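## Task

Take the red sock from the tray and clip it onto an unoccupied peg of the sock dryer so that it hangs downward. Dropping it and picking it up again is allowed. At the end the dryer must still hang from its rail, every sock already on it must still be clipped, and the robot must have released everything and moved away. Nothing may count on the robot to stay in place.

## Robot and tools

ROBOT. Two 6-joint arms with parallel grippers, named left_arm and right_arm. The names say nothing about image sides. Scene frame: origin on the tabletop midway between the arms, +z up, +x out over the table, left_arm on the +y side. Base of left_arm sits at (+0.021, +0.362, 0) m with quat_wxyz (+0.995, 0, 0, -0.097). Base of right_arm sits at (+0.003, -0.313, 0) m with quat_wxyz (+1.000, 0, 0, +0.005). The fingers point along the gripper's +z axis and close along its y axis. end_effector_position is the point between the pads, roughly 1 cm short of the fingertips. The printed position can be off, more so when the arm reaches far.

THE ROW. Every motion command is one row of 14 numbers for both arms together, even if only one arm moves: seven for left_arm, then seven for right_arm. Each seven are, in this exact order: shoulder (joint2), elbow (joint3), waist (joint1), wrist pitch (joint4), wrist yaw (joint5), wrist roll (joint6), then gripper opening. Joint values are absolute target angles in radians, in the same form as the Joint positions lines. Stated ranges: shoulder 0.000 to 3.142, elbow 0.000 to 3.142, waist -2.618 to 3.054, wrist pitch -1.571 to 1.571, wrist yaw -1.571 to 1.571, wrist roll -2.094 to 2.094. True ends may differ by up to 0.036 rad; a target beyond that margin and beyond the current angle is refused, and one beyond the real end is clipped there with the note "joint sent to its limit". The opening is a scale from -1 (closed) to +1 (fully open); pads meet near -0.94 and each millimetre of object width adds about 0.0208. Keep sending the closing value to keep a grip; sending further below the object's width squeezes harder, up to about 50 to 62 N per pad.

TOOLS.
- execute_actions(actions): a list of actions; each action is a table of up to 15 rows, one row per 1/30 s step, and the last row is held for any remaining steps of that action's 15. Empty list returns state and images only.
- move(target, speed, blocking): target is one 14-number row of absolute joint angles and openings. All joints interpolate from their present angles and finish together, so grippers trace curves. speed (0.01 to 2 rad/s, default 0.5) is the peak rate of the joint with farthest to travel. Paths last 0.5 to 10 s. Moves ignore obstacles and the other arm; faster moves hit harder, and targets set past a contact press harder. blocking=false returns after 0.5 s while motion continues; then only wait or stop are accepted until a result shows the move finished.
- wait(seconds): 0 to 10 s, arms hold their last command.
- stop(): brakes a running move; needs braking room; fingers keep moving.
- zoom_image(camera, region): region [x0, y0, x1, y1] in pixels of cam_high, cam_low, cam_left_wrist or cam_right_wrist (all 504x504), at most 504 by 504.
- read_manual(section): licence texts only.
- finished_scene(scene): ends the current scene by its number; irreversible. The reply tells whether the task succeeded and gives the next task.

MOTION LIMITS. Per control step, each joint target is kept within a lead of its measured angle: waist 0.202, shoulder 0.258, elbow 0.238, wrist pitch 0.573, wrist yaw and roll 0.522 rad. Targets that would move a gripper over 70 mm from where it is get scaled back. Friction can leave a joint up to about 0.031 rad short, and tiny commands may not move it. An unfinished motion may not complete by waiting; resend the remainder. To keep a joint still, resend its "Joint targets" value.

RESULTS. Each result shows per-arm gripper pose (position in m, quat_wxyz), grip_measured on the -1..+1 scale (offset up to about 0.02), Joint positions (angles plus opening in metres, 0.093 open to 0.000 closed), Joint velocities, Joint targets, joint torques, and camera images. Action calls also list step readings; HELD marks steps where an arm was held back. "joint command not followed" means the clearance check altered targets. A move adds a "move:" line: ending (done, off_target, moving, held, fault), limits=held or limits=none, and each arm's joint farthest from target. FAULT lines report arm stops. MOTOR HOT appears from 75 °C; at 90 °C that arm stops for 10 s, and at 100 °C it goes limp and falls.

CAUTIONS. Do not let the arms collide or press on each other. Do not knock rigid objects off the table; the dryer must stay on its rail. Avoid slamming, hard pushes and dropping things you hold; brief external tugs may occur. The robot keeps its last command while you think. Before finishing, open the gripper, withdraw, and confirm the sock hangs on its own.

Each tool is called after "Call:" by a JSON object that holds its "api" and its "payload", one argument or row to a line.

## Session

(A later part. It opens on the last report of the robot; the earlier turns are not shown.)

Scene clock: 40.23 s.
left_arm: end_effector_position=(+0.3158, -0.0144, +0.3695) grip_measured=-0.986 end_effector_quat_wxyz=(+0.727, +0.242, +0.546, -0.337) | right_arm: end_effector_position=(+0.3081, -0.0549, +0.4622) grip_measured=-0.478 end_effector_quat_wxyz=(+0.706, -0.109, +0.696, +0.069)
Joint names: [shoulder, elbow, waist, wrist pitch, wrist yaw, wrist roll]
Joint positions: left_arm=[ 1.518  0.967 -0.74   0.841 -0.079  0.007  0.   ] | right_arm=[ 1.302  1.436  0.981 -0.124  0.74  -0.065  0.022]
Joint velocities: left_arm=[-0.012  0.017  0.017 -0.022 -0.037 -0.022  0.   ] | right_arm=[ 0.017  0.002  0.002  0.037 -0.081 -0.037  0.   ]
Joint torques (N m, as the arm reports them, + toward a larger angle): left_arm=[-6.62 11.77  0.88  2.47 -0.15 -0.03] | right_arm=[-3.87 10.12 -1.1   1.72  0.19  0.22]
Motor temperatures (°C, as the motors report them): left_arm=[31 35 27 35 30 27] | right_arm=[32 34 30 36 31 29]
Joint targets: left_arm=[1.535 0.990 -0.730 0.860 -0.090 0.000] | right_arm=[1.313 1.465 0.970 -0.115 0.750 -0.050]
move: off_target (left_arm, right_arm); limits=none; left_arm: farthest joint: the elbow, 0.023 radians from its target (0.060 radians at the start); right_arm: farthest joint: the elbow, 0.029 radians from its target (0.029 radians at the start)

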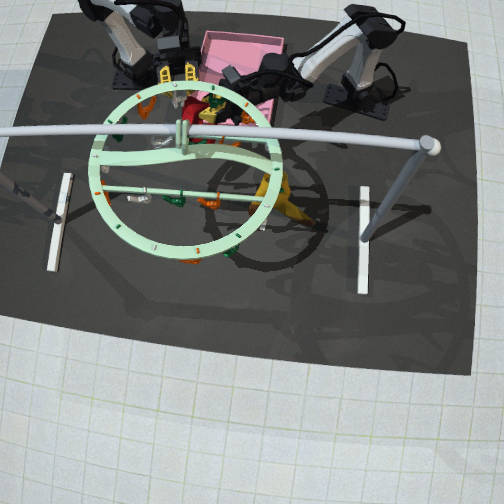

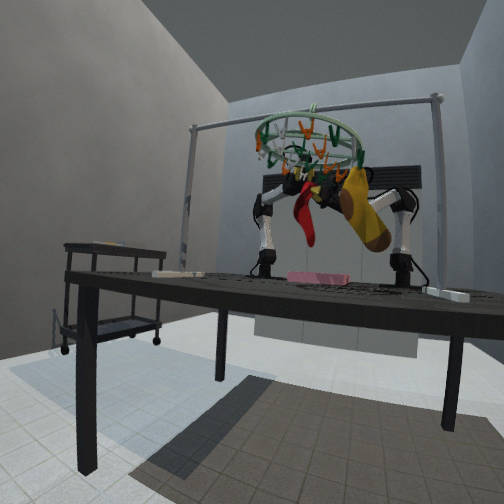

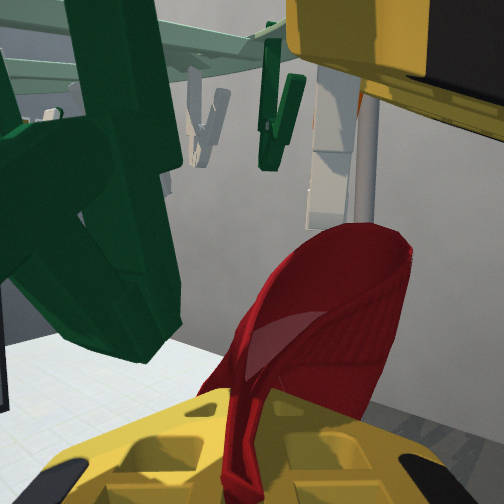

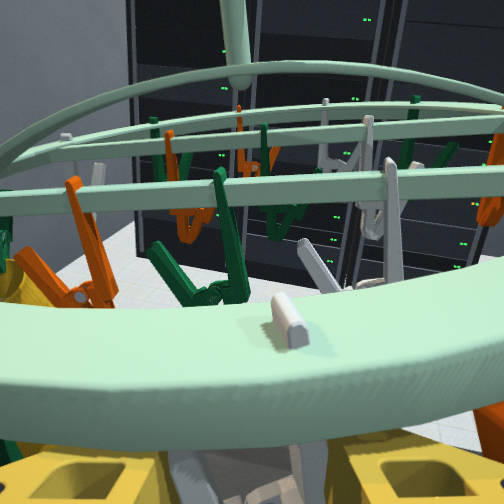

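Call:
{"api": "move", "payload": {
  "target": [1.575,1.01,-0.73,0.86,-0.09,0,-1,1.313,1.465,0.97,-0.115,0.75,0.12,-0.65],
  "speed": 0.1
}}

Call:
{"api": "zoom_image", "payload": {
  "camera": "cam_low",
  "region": [280, 155, 330, 205]
}}

Call:
{"api": "zoom_image", "payload": {
  "camera": "cam_high",
  "region": [140, 60, 240, 160]
}}

Scene clock: 42.77 s.
left_arm: end_effector_position=(+0.3212, -0.0216, +0.3625) grip_measured=-0.986 end_effector_quat_wxyz=(+0.724, +0.245, +0.551, -0.335) | right_arm: end_effector_position=(+0.3078, -0.0536, +0.4616) grip_measured=-0.478 end_effector_quat_wxyz=(+0.697, -0.055, +0.703, +0.127)
Joint names: [shoulder, elbow, waist, wrist pitch, wrist yaw, wrist roll]
Joint positions: left_arm=[ 1.553  0.986 -0.74   0.843 -0.079  0.007  0.   ] | right_arm=[ 1.302  1.436  0.981 -0.127  0.733  0.098  0.022]
Joint velocities: left_arm=[ 0.007 -0.012 -0.007  0.066 -0.022  0.022  0.   ] | right_arm=[-0.007 -0.007 -0.007 -0.095 -0.051 -0.037 -0.   ]
Joint torques (N m, as the arm reports them, + toward a larger angle): left_arm=[-7.01 11.79  0.81  2.51 -0.16 -0.04] | right_arm=[-3.72 10.08 -0.98  1.75  0.26  0.29]
Motor temperatures (°C, as the motors report them): left_arm=[32 36 27 35 30 27] | right_arm=[32 34 30 36 31 29]
Joint targets: left_arm=[1.575 1.010 -0.730 0.860 -0.090 0.000] | right_arm=[1.313 1.465 0.970 -0.115 0.750 0.120]
move: off_target (left_arm, right_arm); limits=none; left_arm: farthest joint: the elbow, 0.024 radians from its target (0.043 radians at the start); right_arm: farthest joint: the elbow, 0.029 radians from its target (0.029 radians at the start)

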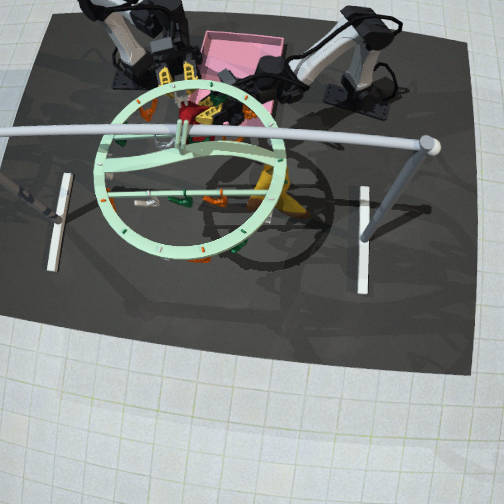

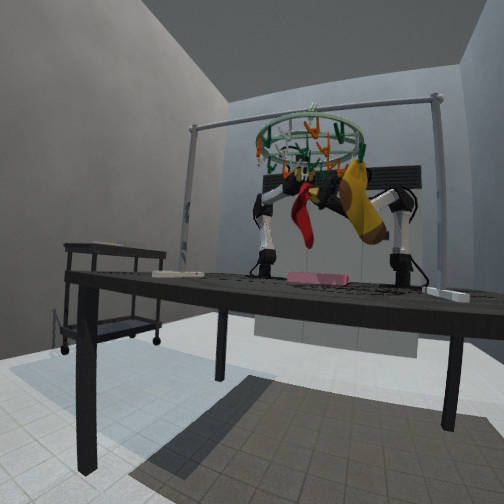

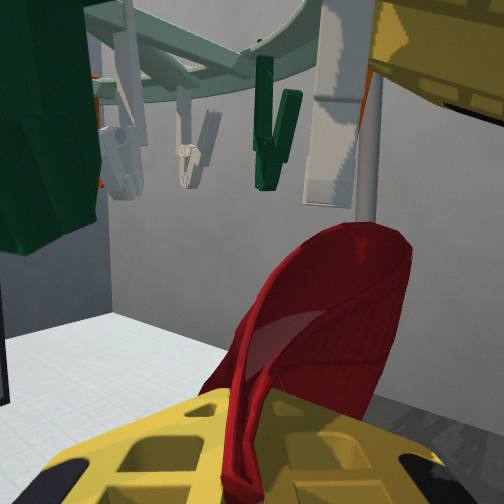

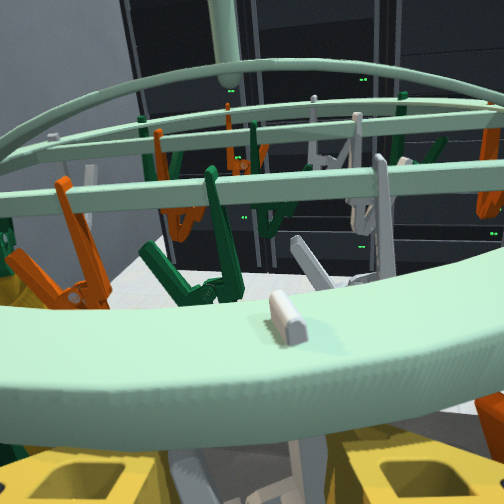

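Region (280, 155, 330, 205) of cam_low's 504x504 image, scaled by 10.080, with more detail than that image has.

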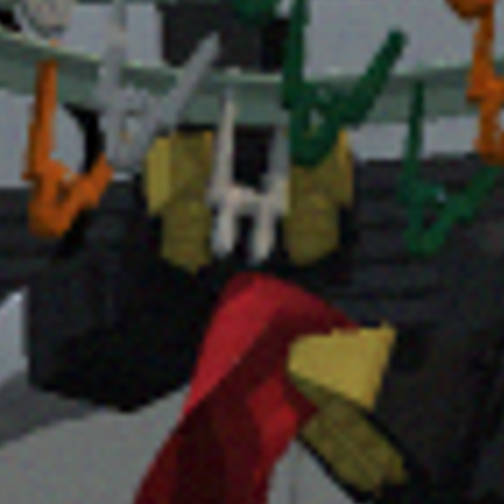

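Region (140, 60, 240, 160) of cam_high's 504x504 image, scaled by 5.040, with more detail than that image has.

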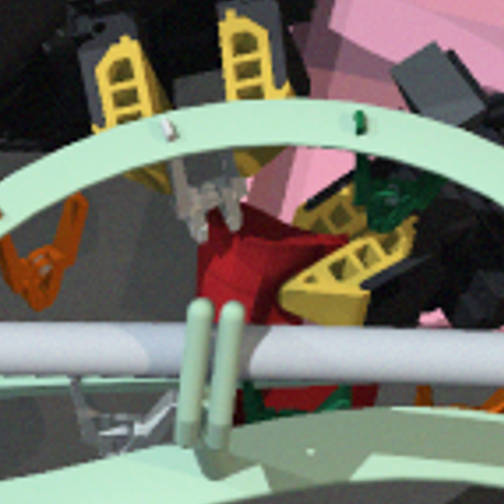

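Call:
{"api": "move", "payload": {
  "target": [1.575,1.04,-0.73,0.86,-0.09,0,-1,1.313,1.465,0.97,-0.115,0.75,0.12,-0.65],
  "speed": 0.04
}}

Call:
{"api": "zoom_image", "payload": {
  "camera": "cam_low",
  "region": [280, 155, 330, 205]
}}

Call:
{"api": "zoom_image", "payload": {
  "camera": "cam_high",
  "region": [150, 70, 220, 140]
}}

Scene clock: 44.50 s.
left_arm: end_effector_position=(+0.3214, -0.0218, +0.3769) grip_measured=-0.986 end_effector_quat_wxyz=(+0.731, +0.239, +0.541, -0.340) | right_arm: end_effector_position=(+0.3074, -0.0522, +0.4613) grip_measured=-0.478 end_effector_quat_wxyz=(+0.696, -0.058, +0.703, +0.131)
Joint names: [shoulder, elbow, waist, wrist pitch, wrist yaw, wrist roll]
Joint positions: left_arm=[ 1.553  1.017 -0.74   0.843 -0.079  0.007  0.   ] | right_arm=[ 1.302  1.436  0.981 -0.129  0.724  0.099  0.022]
Joint velocities: left_arm=[-0.022 -0.002 -0.017 -0.007  0.066  0.037  0.   ] | right_arm=[-0.007  0.007 -0.022 -0.022 -0.022 -0.11  -0.   ]
Joint torques (N m, as the arm reports them, + toward a larger angle): left_arm=[-6.85 11.83  0.79  2.44 -0.15 -0.05] | right_arm=[-3.81 10.13 -0.98  1.79  0.37  0.24]
Motor temperatures (°C, as the motors report them): left_arm=[32 36 27 35 30 27] | right_arm=[32 34 30 36 31 29]
Joint targets: left_arm=[1.575 1.040 -0.730 0.860 -0.090 0.000] | right_arm=[1.313 1.465 0.970 -0.115 0.750 0.120]
move: off_target (left_arm, right_arm); limits=none; left_arm: farthest joint: the elbow, 0.023 radians from its target (0.054 radians at the start); right_arm: farthest joint: the elbow, 0.029 radians from its target (0.029 radians at the start)

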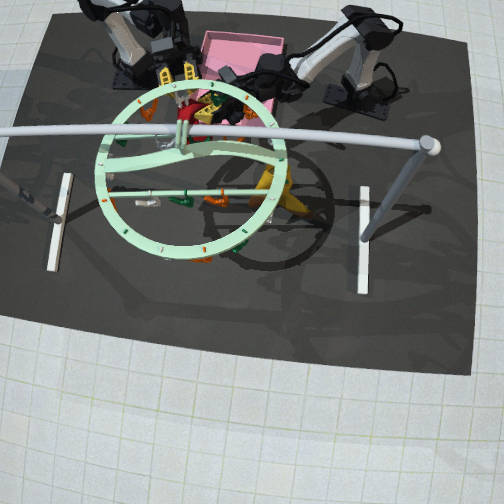

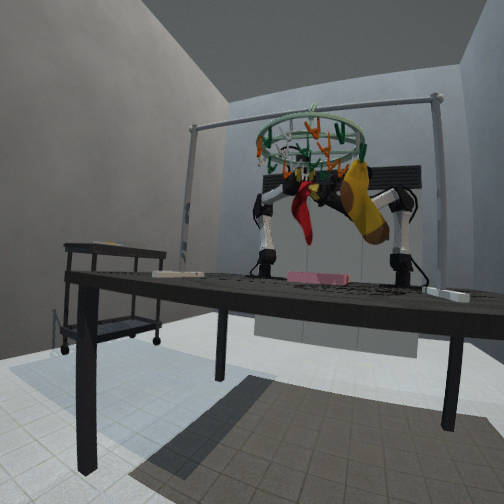

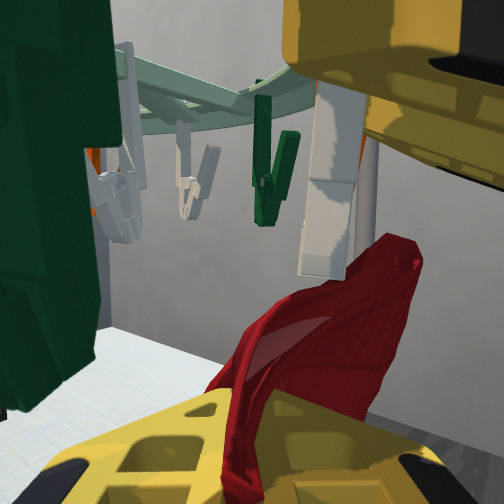

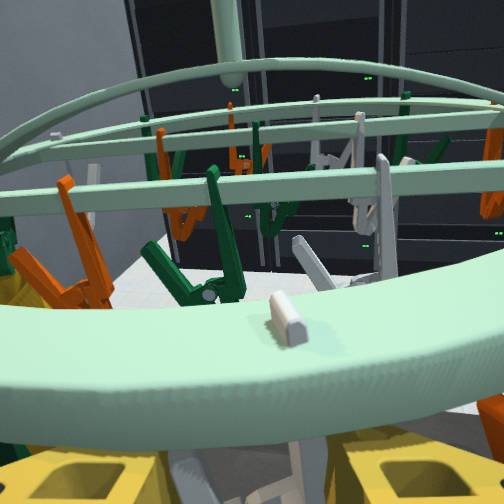

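Region (280, 155, 330, 205) of cam_low's 504x504 image, scaled by 10.080, with more detail than that image has.

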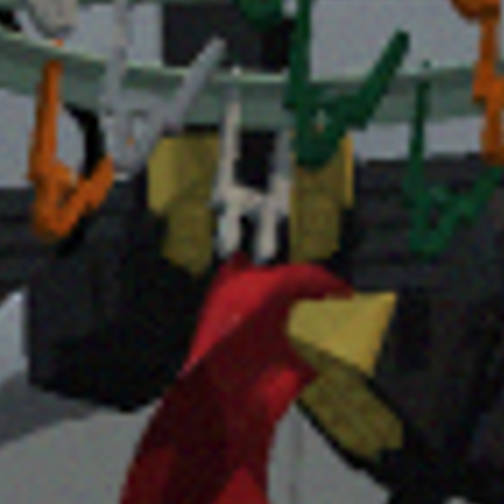

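Region (150, 70, 220, 140) of cam_high's 504x504 image, scaled by 7.200, with more detail than that image has.

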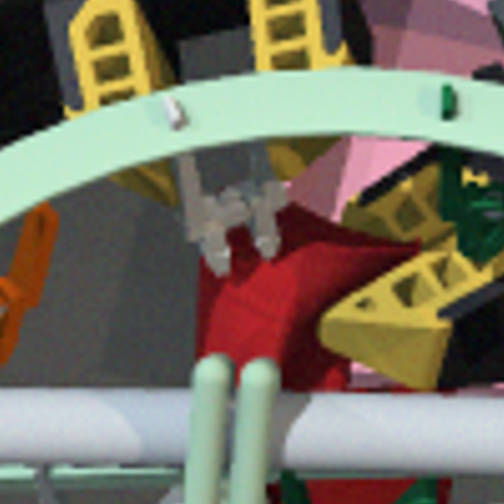

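Call:
{"api": "move", "payload": {
  "target": [1.575,0.965,-0.73,0.86,-0.09,0,-1,1.313,1.465,0.97,-0.115,0.75,0.12,-0.65],
  "speed": 0.08
}}

Call:
{"api": "move", "payload": {
  "target": [1.575,0.965,-0.73,0.86,-0.135,0,-1,1.313,1.465,0.97,-0.115,0.75,0.12,-0.65],
  "speed": 0.08
}}

Call:
{"api": "move", "payload": {
  "target": [1.575,1.04,-0.73,0.86,-0.135,0,-1,1.313,1.465,0.97,-0.115,0.75,0.12,-0.65],
  "speed": 0.04
}}

Call:
{"api": "zoom_image", "payload": {
  "camera": "cam_high",
  "region": [150, 70, 220, 140]
}}

Scene clock: 45.67 s.
left_arm: end_effector_position=(+0.3211, -0.0215, +0.3631) grip_measured=-0.986 end_effector_quat_wxyz=(+0.724, +0.245, +0.551, -0.335) | right_arm: end_effector_position=(+0.3072, -0.0515, +0.4611) grip_measured=-0.478 end_effector_quat_wxyz=(+0.696, -0.060, +0.703, +0.132)
Joint names: [shoulder, elbow, waist, wrist pitch, wrist yaw, wrist roll]
Joint positions: left_arm=[ 1.553  0.986 -0.74   0.845 -0.079  0.007  0.   ] | right_arm=[ 1.302  1.436  0.981 -0.129  0.719  0.1    0.022]
Joint velocities: left_arm=[-0.032  0.017  0.002 -0.081 -0.022 -0.037  0.   ] | right_arm=[-0.007  0.012 -0.002 -0.066 -0.007 -0.066 -0.   ]
Joint torques (N m, as the arm reports them, + toward a larger angle): left_arm=[-6.84  7.23  0.78  2.47 -0.19  0.  ] | right_arm=[-3.68 10.11 -1.05  1.78  0.38  0.25]
Motor temperatures (°C, as the motors report them): left_arm=[32 36 27 35 30 27] | right_arm=[32 34 30 37 31 29]
Joint targets: left_arm=[1.575 0.965 -0.730 0.860 -0.090 -0.000] | right_arm=[1.313 1.465 0.970 -0.115 0.750 0.120]
move: off_target (left_arm, right_arm); limits=none; left_arm: farthest joint: the shoulder, 0.022 radians from its target (0.022 radians at the start); right_arm: farthest joint: the wrist yaw, 0.031 radians from its target (0.026 radians at the start)

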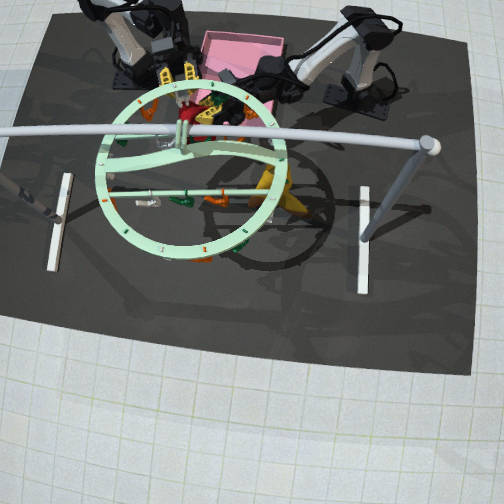

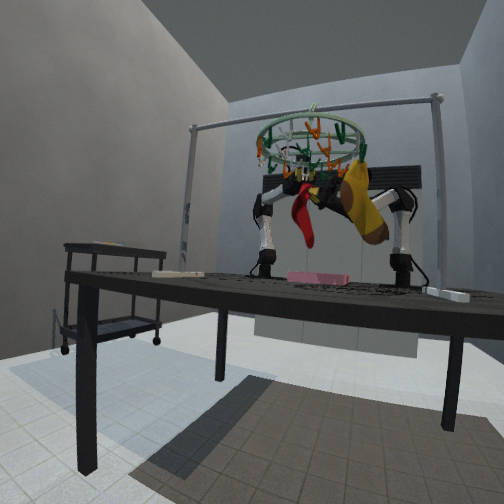

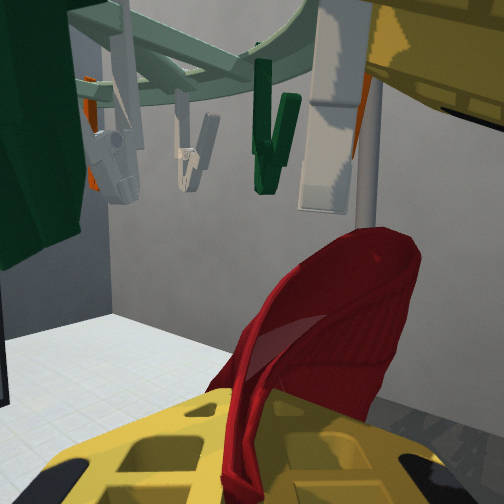

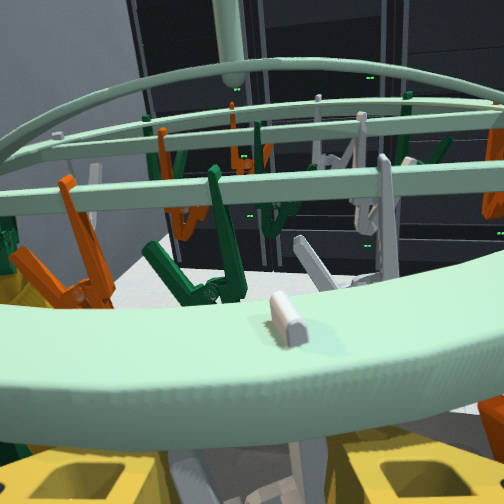

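Scene clock: 46.83 s.
left_arm: end_effector_position=(+0.3266, -0.0165, +0.3629) grip_measured=-0.986 end_effector_quat_wxyz=(+0.729, +0.229, +0.558, -0.323) | right_arm: end_effector_position=(+0.3070, -0.0509, +0.4610) grip_measured=-0.478 end_effector_quat_wxyz=(+0.696, -0.061, +0.703, +0.133)
Joint names: [shoulder, elbow, waist, wrist pitch, wrist yaw, wrist roll]
Joint positions: left_arm=[ 1.553  0.986 -0.74   0.845 -0.123  0.007  0.   ] | right_arm=[ 1.302  1.436  0.981 -0.13   0.716  0.1    0.022]
Joint velocities: left_arm=[-0.002 -0.022  0.017 -0.051  0.037  0.007  0.   ] | right_arm=[-0.007 -0.002 -0.002 -0.051  0.051  0.037  0.001]
Joint torques (N m, as the arm reports them, + toward a larger angle): left_arm=[-6.83  7.27  1.17  2.47 -0.16 -0.03] | right_arm=[-3.77 10.03 -1.01  1.79  0.4   0.24]
Motor temperatures (°C, as the motors report them): left_arm=[32 36 27 35 30 27] | right_arm=[32 34 30 37 31 29]
Joint targets: left_arm=[1.575 0.965 -0.730 0.860 -0.135 0.000] | right_arm=[1.313 1.465 0.970 -0.115 0.750 0.120]
move: off_target (left_arm, right_arm); limits=none; left_arm: farthest joint: the shoulder, 0.022 radians from its target (0.022 radians at the start); right_arm: farthest joint: the wrist yaw, 0.034 radians from its target (0.031 radians at the start)

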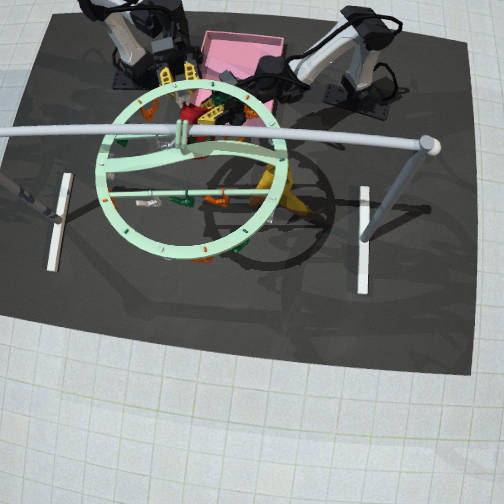

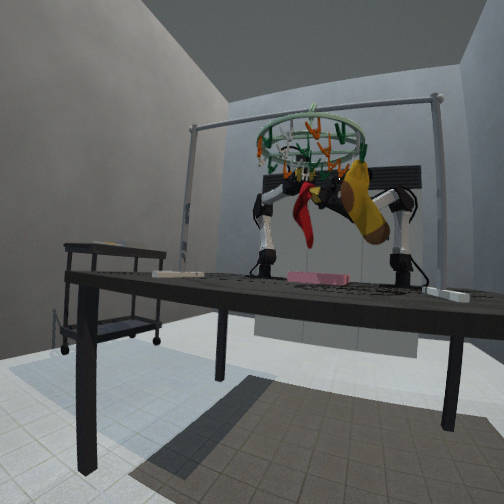

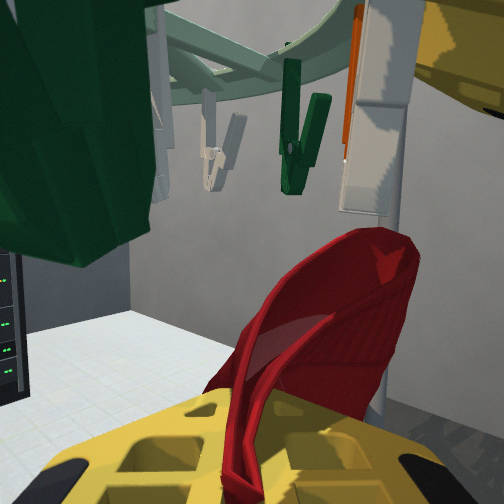

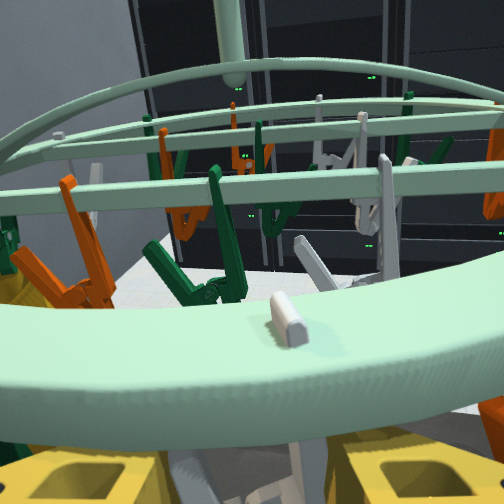

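Scene clock: 48.43 s.
left_arm: end_effector_position=(+0.3269, -0.0166, +0.3773) grip_measured=-0.986 end_effector_quat_wxyz=(+0.737, +0.222, +0.547, -0.328) | right_arm: end_effector_position=(+0.3070, -0.0509, +0.4610) grip_measured=-0.478 end_effector_quat_wxyz=(+0.695, -0.061, +0.703, +0.133)
Joint names: [shoulder, elbow, waist, wrist pitch, wrist yaw, wrist roll]
Joint positions: left_arm=[ 1.553  1.017 -0.74   0.845 -0.124  0.007  0.   ] | right_arm=[ 1.302  1.436  0.981 -0.13   0.716  0.1    0.022]
Joint velocities: left_arm=[-0.007  0.012  0.017 -0.022  0.037  0.007  0.   ] | right_arm=[-0.007 -0.017 -0.022 -0.051 -0.022 -0.037 -0.001]
Joint torques (N m, as the arm reports them, + toward a larger angle): left_arm=[-6.88 11.59  1.04  2.49 -0.16 -0.08] | right_arm=[-3.7  10.09 -0.99  1.8   0.44  0.24]
Motor temperatures (°C, as the motors report them): left_arm=[32 37 27 35 30 27] | right_arm=[32 34 30 37 31 29]
Joint targets: left_arm=[1.575 1.040 -0.730 0.860 -0.135 -0.000] | right_arm=[1.313 1.465 0.970 -0.115 0.750 0.120]
move: off_target (left_arm, right_arm); limits=none; left_arm: farthest joint: the elbow, 0.023 radians from its target (0.054 radians at the start); right_arm: farthest joint: the wrist yaw, 0.034 radians from its target (0.034 radians at the start)

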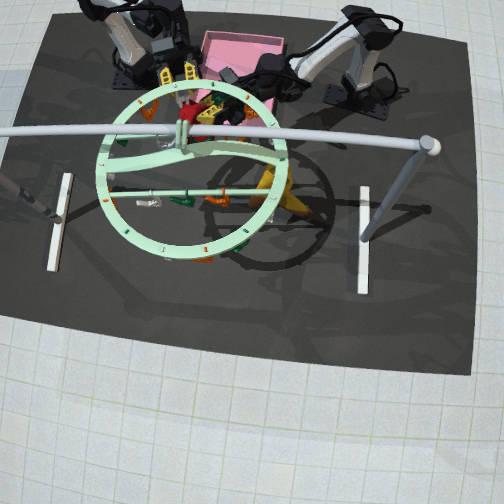

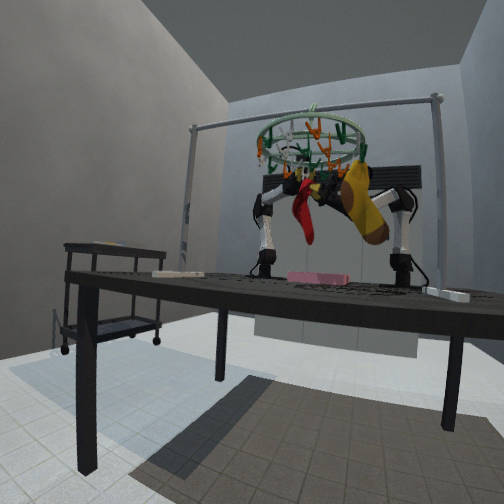

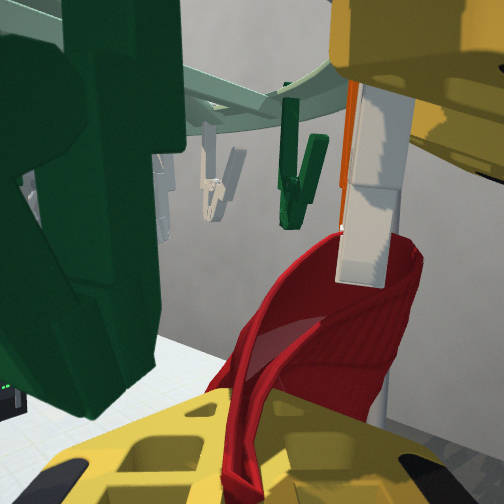

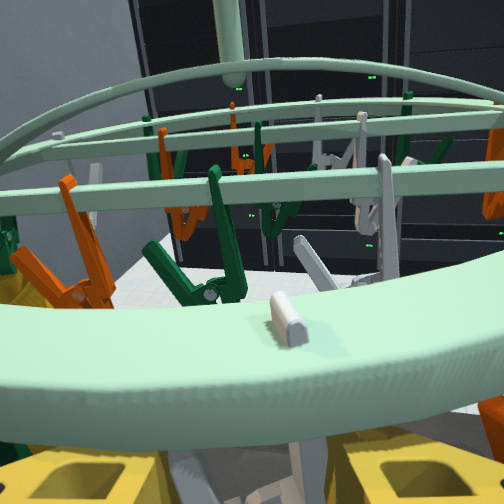

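Region (150, 70, 220, 140) of cam_high's 504x504 image, scaled by 7.200, with more detail than that image has.

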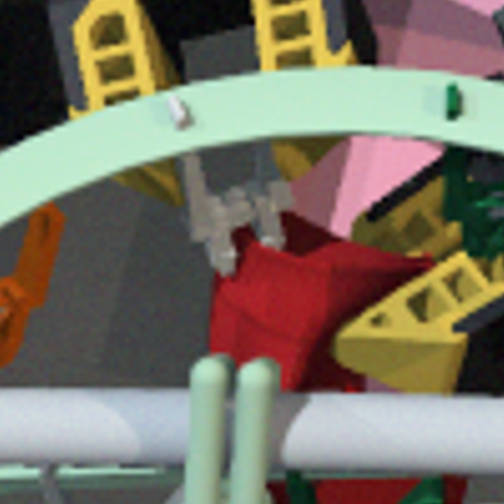

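In. Raise a bit more.

Call:
{"api": "move", "payload": {
  "target": [1.575,1.062,-0.73,0.86,-0.135,0,-1,1.313,1.465,0.97,-0.115,0.75,0.12,-0.65],
  "speed": 0.04
}}

Call:
{"api": "zoom_image", "payload": {
  "camera": "cam_high",
  "region": [150, 70, 220, 140]
}}

Scene clock: 49.90 s.
left_arm: end_effector_position=(+0.3268, -0.0165, +0.3875) grip_measured=-0.986 end_effector_quat_wxyz=(+0.743, +0.218, +0.540, -0.331) | right_arm: end_effector_position=(+0.3070, -0.0508, +0.4609) grip_measured=-0.478 end_effector_quat_wxyz=(+0.695, -0.061, +0.704, +0.133)
Joint names: [shoulder, elbow, waist, wrist pitch, wrist yaw, wrist roll]
Joint positions: left_arm=[ 1.553  1.039 -0.74   0.845 -0.124  0.007  0.   ] | right_arm=[ 1.302  1.436  0.981 -0.131  0.715  0.1    0.022]
Joint velocities: left_arm=[ 0.007 -0.012  0.007  0.007  0.037 -0.095  0.   ] | right_arm=[-0.002 -0.007 -0.002 -0.037 -0.022 -0.007 -0.001]
Joint torques (N m, as the arm reports them, + toward a larger angle): left_arm=[-6.77 11.61  0.8   2.37 -0.13 -0.01] | right_arm=[-3.84 10.13 -0.91  1.77  0.43  0.27]
Motor temperatures (°C, as the motors report them): left_arm=[32 37 27 35 30 27] | right_arm=[32 34 30 37 31 29]
Joint targets: left_arm=[1.575 1.062 -0.730 0.860 -0.135 0.000] | right_arm=[1.313 1.465 0.970 -0.115 0.750 0.120]
move: off_target (left_arm, right_arm); limits=none; left_arm: farthest joint: the elbow, 0.023 radians from its target (0.045 radians at the start); right_arm: farthest joint: the wrist yaw, 0.035 radians from its target (0.034 radians at the start)

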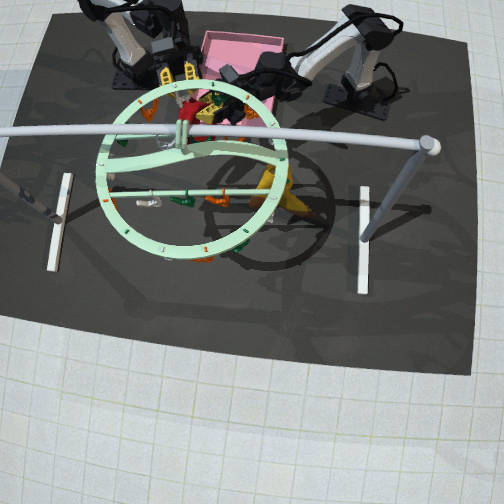

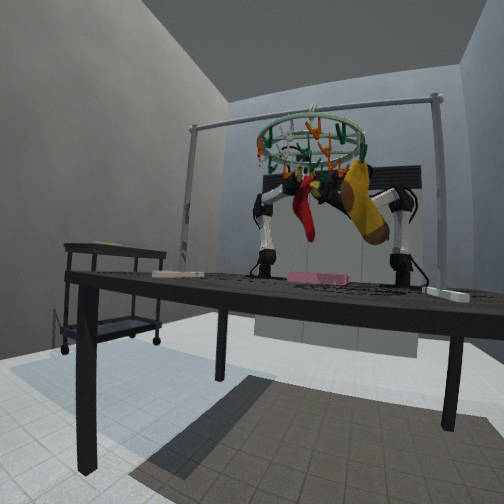

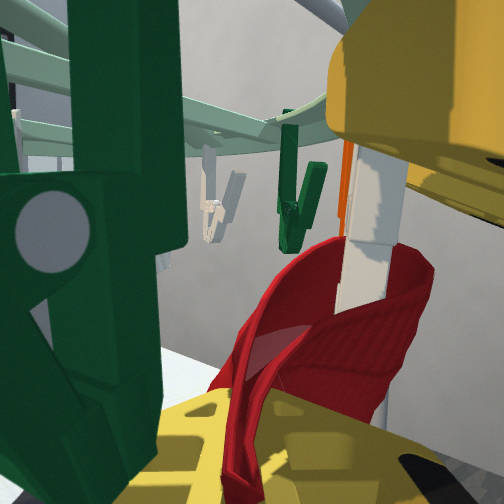

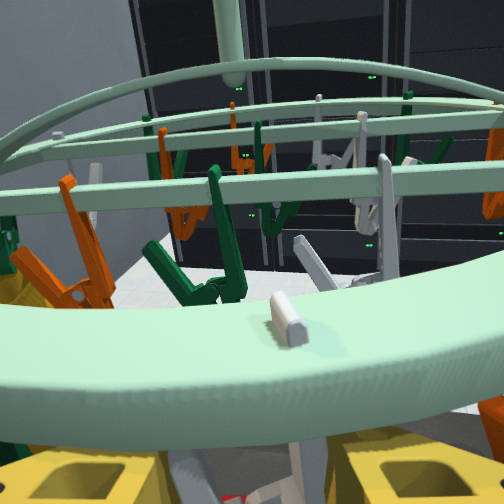

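Region (150, 70, 220, 140) of cam_high's 504x504 image, scaled by 7.200, with more detail than that image has.

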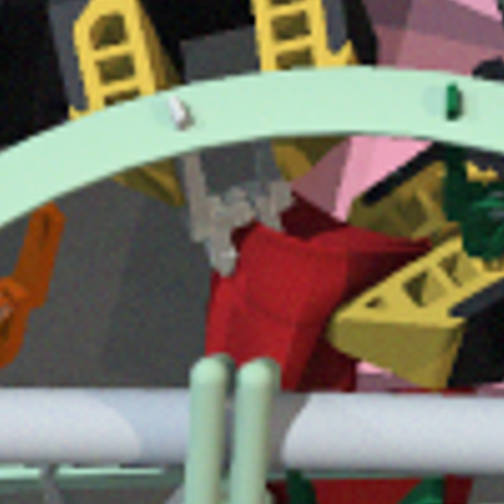

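Call:
{"api": "execute_actions", "payload": {
  "actions": [
    [[1.575,1.062,-0.73,0.86,-0.135,0,-1,1.313,1.465,0.97,-0.115,0.75,0.12,-0.25]],
    [[1.575,1.062,-0.73,0.86,-0.135,0,-1,1.313,1.465,0.97,-0.115,0.75,0.12,-0.1]],
    [[1.575,1.062,-0.73,0.86,-0.135,0,-1,1.313,1.465,0.97,-0.115,0.75,0.12,0.05]],
    [[1.575,1.062,-0.73,0.86,-0.135,0,-0.6,1.313,1.465,0.97,-0.115,0.75,0.12,0.3]]
  ]
}}

Call:
{"api": "move", "payload": {
  "target": [1.2,0.6,-0.73,0.86,-0.135,0,-0.3,1.15,1.38,1.15,-0.2,0.93,0.0,0.45],
  "speed": 0.3
}}

Call:
{"api": "move", "payload": {
  "target": [0.6,0.5,-0.73,0.3,0,0,1,0.6,1.0,1.15,-0.2,0.93,0.0,1],
  "speed": 0.6
}}

Scene clock: 52.17 s.
left_arm: end_effector_position=(+0.3268, -0.0164, +0.3876) grip_measured=-0.602 end_effector_quat_wxyz=(+0.743, +0.218, +0.540, -0.331) | right_arm: end_effector_position=(+0.3080, -0.0545, +0.4609) grip_measured=+0.298 end_effector_quat_wxyz=(+0.696, -0.050, +0.704, +0.128)
Joint names: [shoulder, elbow, waist, wrist pitch, wrist yaw, wrist roll]
Joint positions: left_arm=[ 1.553  1.039 -0.74   0.846 -0.124  0.007  0.016] | right_arm=[ 1.302  1.436  0.981 -0.131  0.738  0.109  0.06 ]
Joint velocities: left_arm=[-0.012  0.007  0.007 -0.022  0.037  0.007 -0.001] | right_arm=[ 0.017 -0.007 -0.007 -0.007 -0.095 -0.007 -0.   ]
Joint torques (N m, as the arm reports them, + toward a larger angle): left_arm=[-6.79 11.87  1.11  2.36 -0.17 -0.08] | right_arm=[-3.77 10.02 -0.94  1.79  0.24  0.18]
Motor temperatures (°C, as the motors report them): left_arm=[32 38 27 36 30 27] | right_arm=[32 35 30 37 31 29]
Joint targets: left_arm=[1.575 1.062 -0.730 0.860 -0.135 0.000] | right_arm=[1.313 1.465 0.970 -0.115 0.750 0.120]
Step readings (joint positions; steps 1 to 15: 1st action; 16 to 30: 2nd action; 31 to 45: 3rd action; 46 to 60: 4th action):
0: left_arm=[1.553 1.039 -0.740 0.845 -0.124 0.007] | right_arm=[1.302 1.436 0.981 -0.131 0.715 0.100]
1: left_arm=[1.553 1.039 -0.740 0.845 -0.124 0.007] | right_arm=[1.302 1.436 0.981 -0.131 0.717 0.101]
2: left_arm=[1.553 1.039 -0.740 0.845 -0.124 0.007] | right_arm=[1.302 1.436 0.981 -0.131 0.719 0.101]
4: left_arm=[1.553 1.039 -0.740 0.845 -0.124 0.007] | right_arm=[1.302 1.436 0.981 -0.131 0.724 0.101]
8: left_arm=[1.553 1.039 -0.740 0.845 -0.124 0.007] | right_arm=[1.302 1.436 0.981 -0.131 0.728 0.104]
15: left_arm=[1.553 1.039 -0.740 0.845 -0.124 0.007] | right_arm=[1.302 1.436 0.981 -0.131 0.730 0.105]
16: left_arm=[1.553 1.039 -0.740 0.845 -0.124 0.007] | right_arm=[1.302 1.436 0.981 -0.131 0.729 0.105]
17: left_arm=[1.553 1.039 -0.740 0.845 -0.124 0.007] | right_arm=[1.302 1.436 0.981 -0.131 0.731 0.105]
19: left_arm=[1.553 1.039 -0.740 0.845 -0.124 0.007] | right_arm=[1.302 1.436 0.981 -0.131 0.732 0.105]
23: left_arm=[1.553 1.039 -0.740 0.845 -0.124 0.007] | right_arm=[1.302 1.436 0.981 -0.131 0.732 0.106]
30: left_arm=[1.553 1.039 -0.740 0.845 -0.124 0.007] | right_arm=[1.302 1.436 0.981 -0.131 0.732 0.106]
31: left_arm=[1.553 1.039 -0.740 0.845 -0.124 0.007] | right_arm=[1.302 1.436 0.981 -0.131 0.732 0.106]
32: left_arm=[1.553 1.039 -0.740 0.845 -0.124 0.007] | right_arm=[1.302 1.436 0.981 -0.131 0.734 0.107]
34: left_arm=[1.553 1.039 -0.740 0.845 -0.124 0.007] | right_arm=[1.302 1.436 0.981 -0.131 0.735 0.107]
38: left_arm=[1.553 1.039 -0.740 0.845 -0.124 0.007] | right_arm=[1.302 1.436 0.981 -0.131 0.737 0.108]
45: left_arm=[1.553 1.039 -0.740 0.846 -0.124 0.007] | right_arm=[1.302 1.436 0.981 -0.131 0.737 0.108]
46: left_arm=[1.553 1.039 -0.740 0.846 -0.124 0.007] | right_arm=[1.302 1.436 0.981 -0.131 0.737 0.108]
47: left_arm=[1.553 1.039 -0.740 0.846 -0.124 0.007] | right_arm=[1.302 1.436 0.981 -0.131 0.738 0.108]
49: left_arm=[1.553 1.039 -0.740 0.846 -0.124 0.007] | right_arm=[1.302 1.436 0.981 -0.131 0.738 0.108]
53: left_arm=[1.553 1.039 -0.740 0.846 -0.124 0.007] | right_arm=[1.302 1.436 0.981 -0.131 0.738 0.109]
60: Joint positions above

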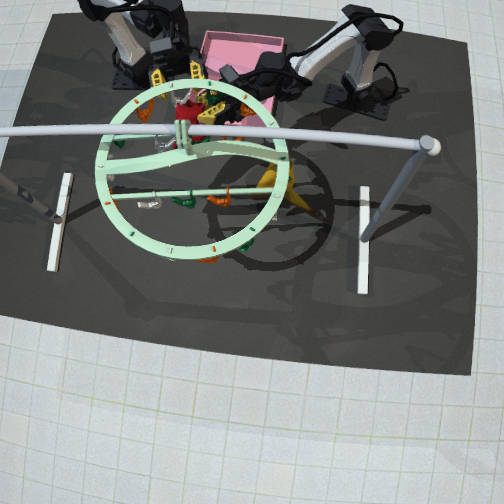

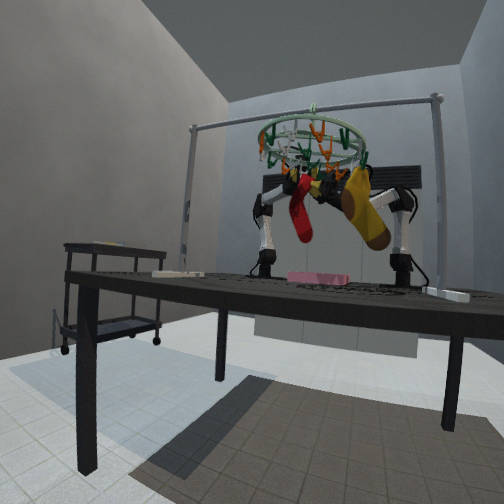

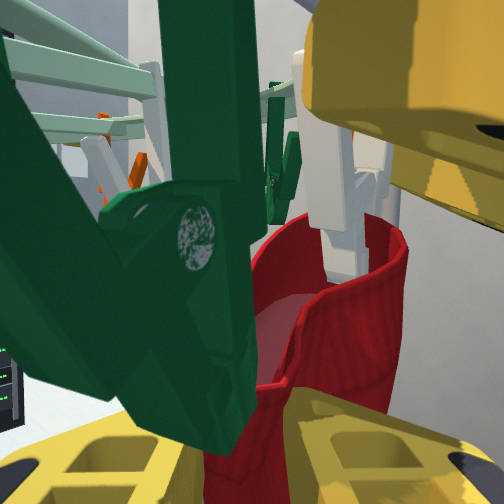

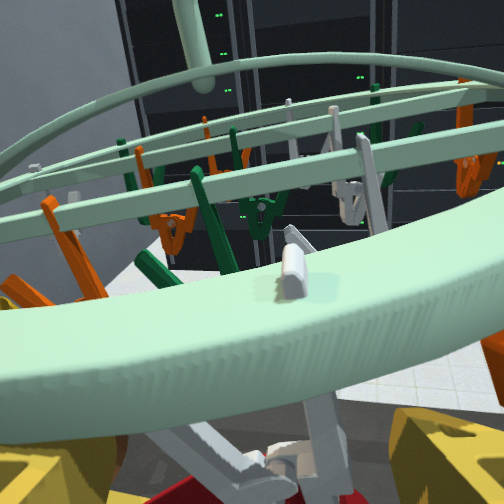

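Scene clock: 54.17 s.
left_arm: end_effector_position=(+0.2756, +0.0528, +0.3318) grip_measured=-0.302 end_effector_quat_wxyz=(+0.721, +0.235, +0.569, -0.318) | right_arm: end_effector_position=(+0.2551, -0.0789, +0.4779) grip_measured=+0.448 end_effector_quat_wxyz=(+0.709, -0.066, +0.696, +0.097)
Joint names: [shoulder, elbow, waist, wrist pitch, wrist yaw, wrist roll]
Joint positions: left_arm=[ 1.223  0.623 -0.74   0.846 -0.124  0.007  0.031] | right_arm=[ 1.166  1.4    1.139 -0.196  0.918  0.011  0.067]
Joint velocities: left_arm=[-0.007 -0.012  0.002  0.066 -0.007 -0.022 -0.   ] | right_arm=[-0.012  0.012 -0.007 -0.066 -0.007  0.007  0.   ]
Joint torques (N m, as the arm reports them, + toward a larger angle): left_arm=[-6.72  7.2   1.    2.57 -0.2  -0.04] | right_arm=[-4.34  5.93  0.73  1.52  0.2  -0.04]
Motor temperatures (°C, as the motors report them): left_arm=[33 38 27 36 30 27] | right_arm=[32 35 30 37 31 29]
Joint targets: left_arm=[1.200 0.600 -0.730 0.860 -0.135 -0.000] | right_arm=[1.150 1.380 1.150 -0.200 0.930 0.000]
move: off_target (left_arm); limits=none; left_arm: farthest joint: the shoulder, 0.023 radians from its target (0.353 radians at the start); right_arm: farthest joint: the elbow, 0.020 radians from its target (0.056 radians at the start)

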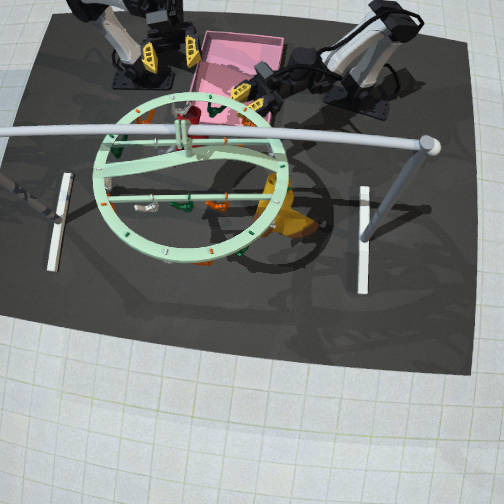

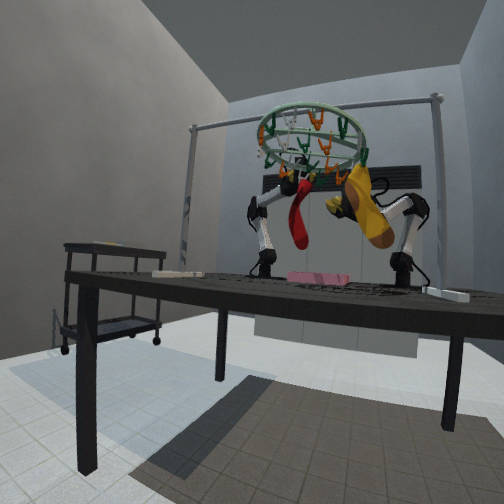

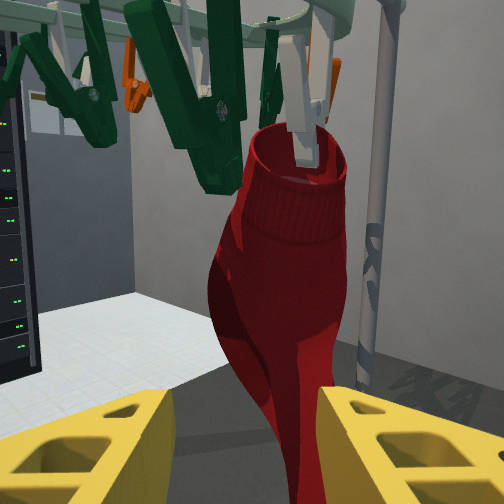

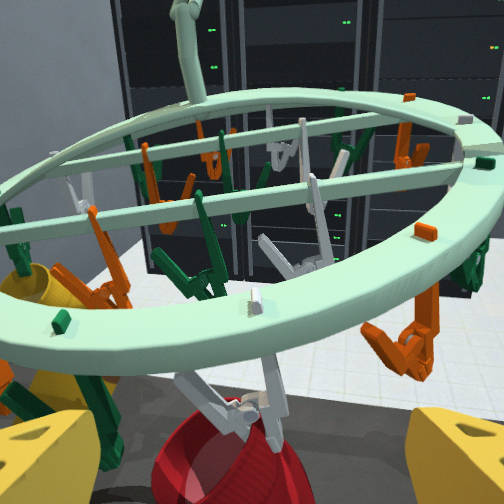

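Scene clock: 56.00 s.
left_arm: end_effector_position=(+0.1954, +0.1293, +0.3575) grip_measured=+1.000 end_effector_quat_wxyz=(+0.701, +0.279, +0.558, -0.346) | right_arm: end_effector_position=(+0.1978, -0.2077, +0.4548) grip_measured=+1.000 end_effector_quat_wxyz=(+0.736, -0.013, +0.661, +0.148)
Joint names: [shoulder, elbow, waist, wrist pitch, wrist yaw, wrist roll]
Joint positions: left_arm=[ 0.619  0.527 -0.74   0.315 -0.011  0.007  0.093] | right_arm=[ 0.609  1.022  1.139 -0.202  0.921  0.01   0.093]
Joint velocities: left_arm=[-0.002  0.007  0.002 -0.007  0.095 -0.022  0.   ] | right_arm=[ 0.022  0.007 -0.007  0.007  0.051  0.066  0.   ]
Joint torques (N m, as the arm reports them, + toward a larger angle): left_arm=[-1.95  7.25  0.92  2.16  0.01 -0.04] | right_arm=[ 0.26  4.91  0.73  1.5   0.11 -0.05]
Motor temperatures (°C, as the motors report them): left_arm=[32 38 27 36 30 27] | right_arm=[32 34 30 37 31 29]
Joint targets: left_arm=[0.600 0.500 -0.730 0.300 0.000 0.000] | right_arm=[0.600 1.000 1.150 -0.200 0.930 -0.000]
move: off_target (left_arm, right_arm); limits=none; left_arm: farthest joint: the elbow, 0.027 radians from its target (0.123 radians at the start); right_arm: farthest joint: the elbow, 0.022 radians from its target (0.400 radians at the start)

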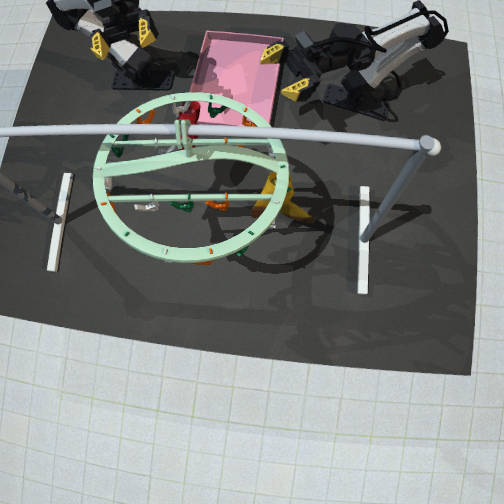

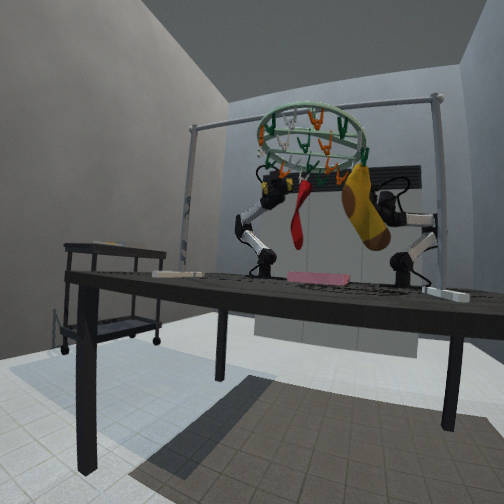

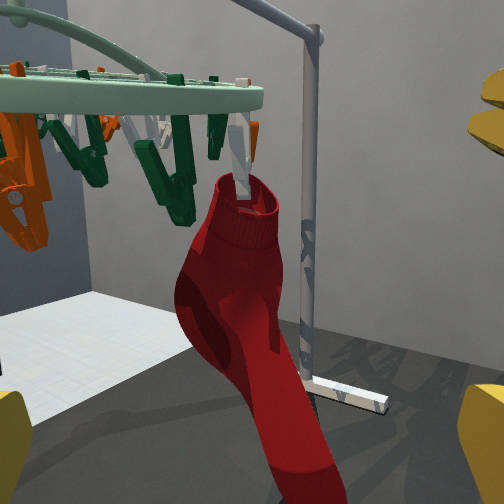

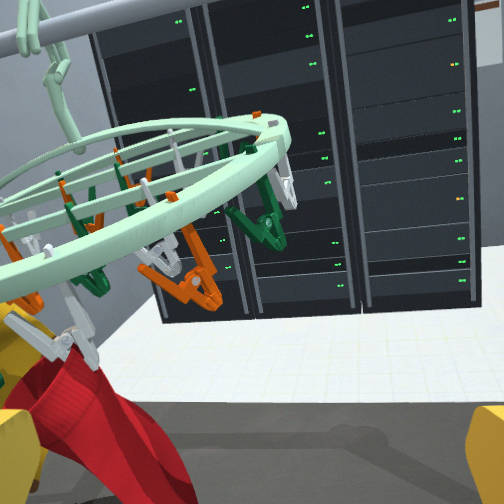

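Call:
{"api": "finished_scene", "payload": {
  "scene": 1
}}

The scene is finished: the task was done.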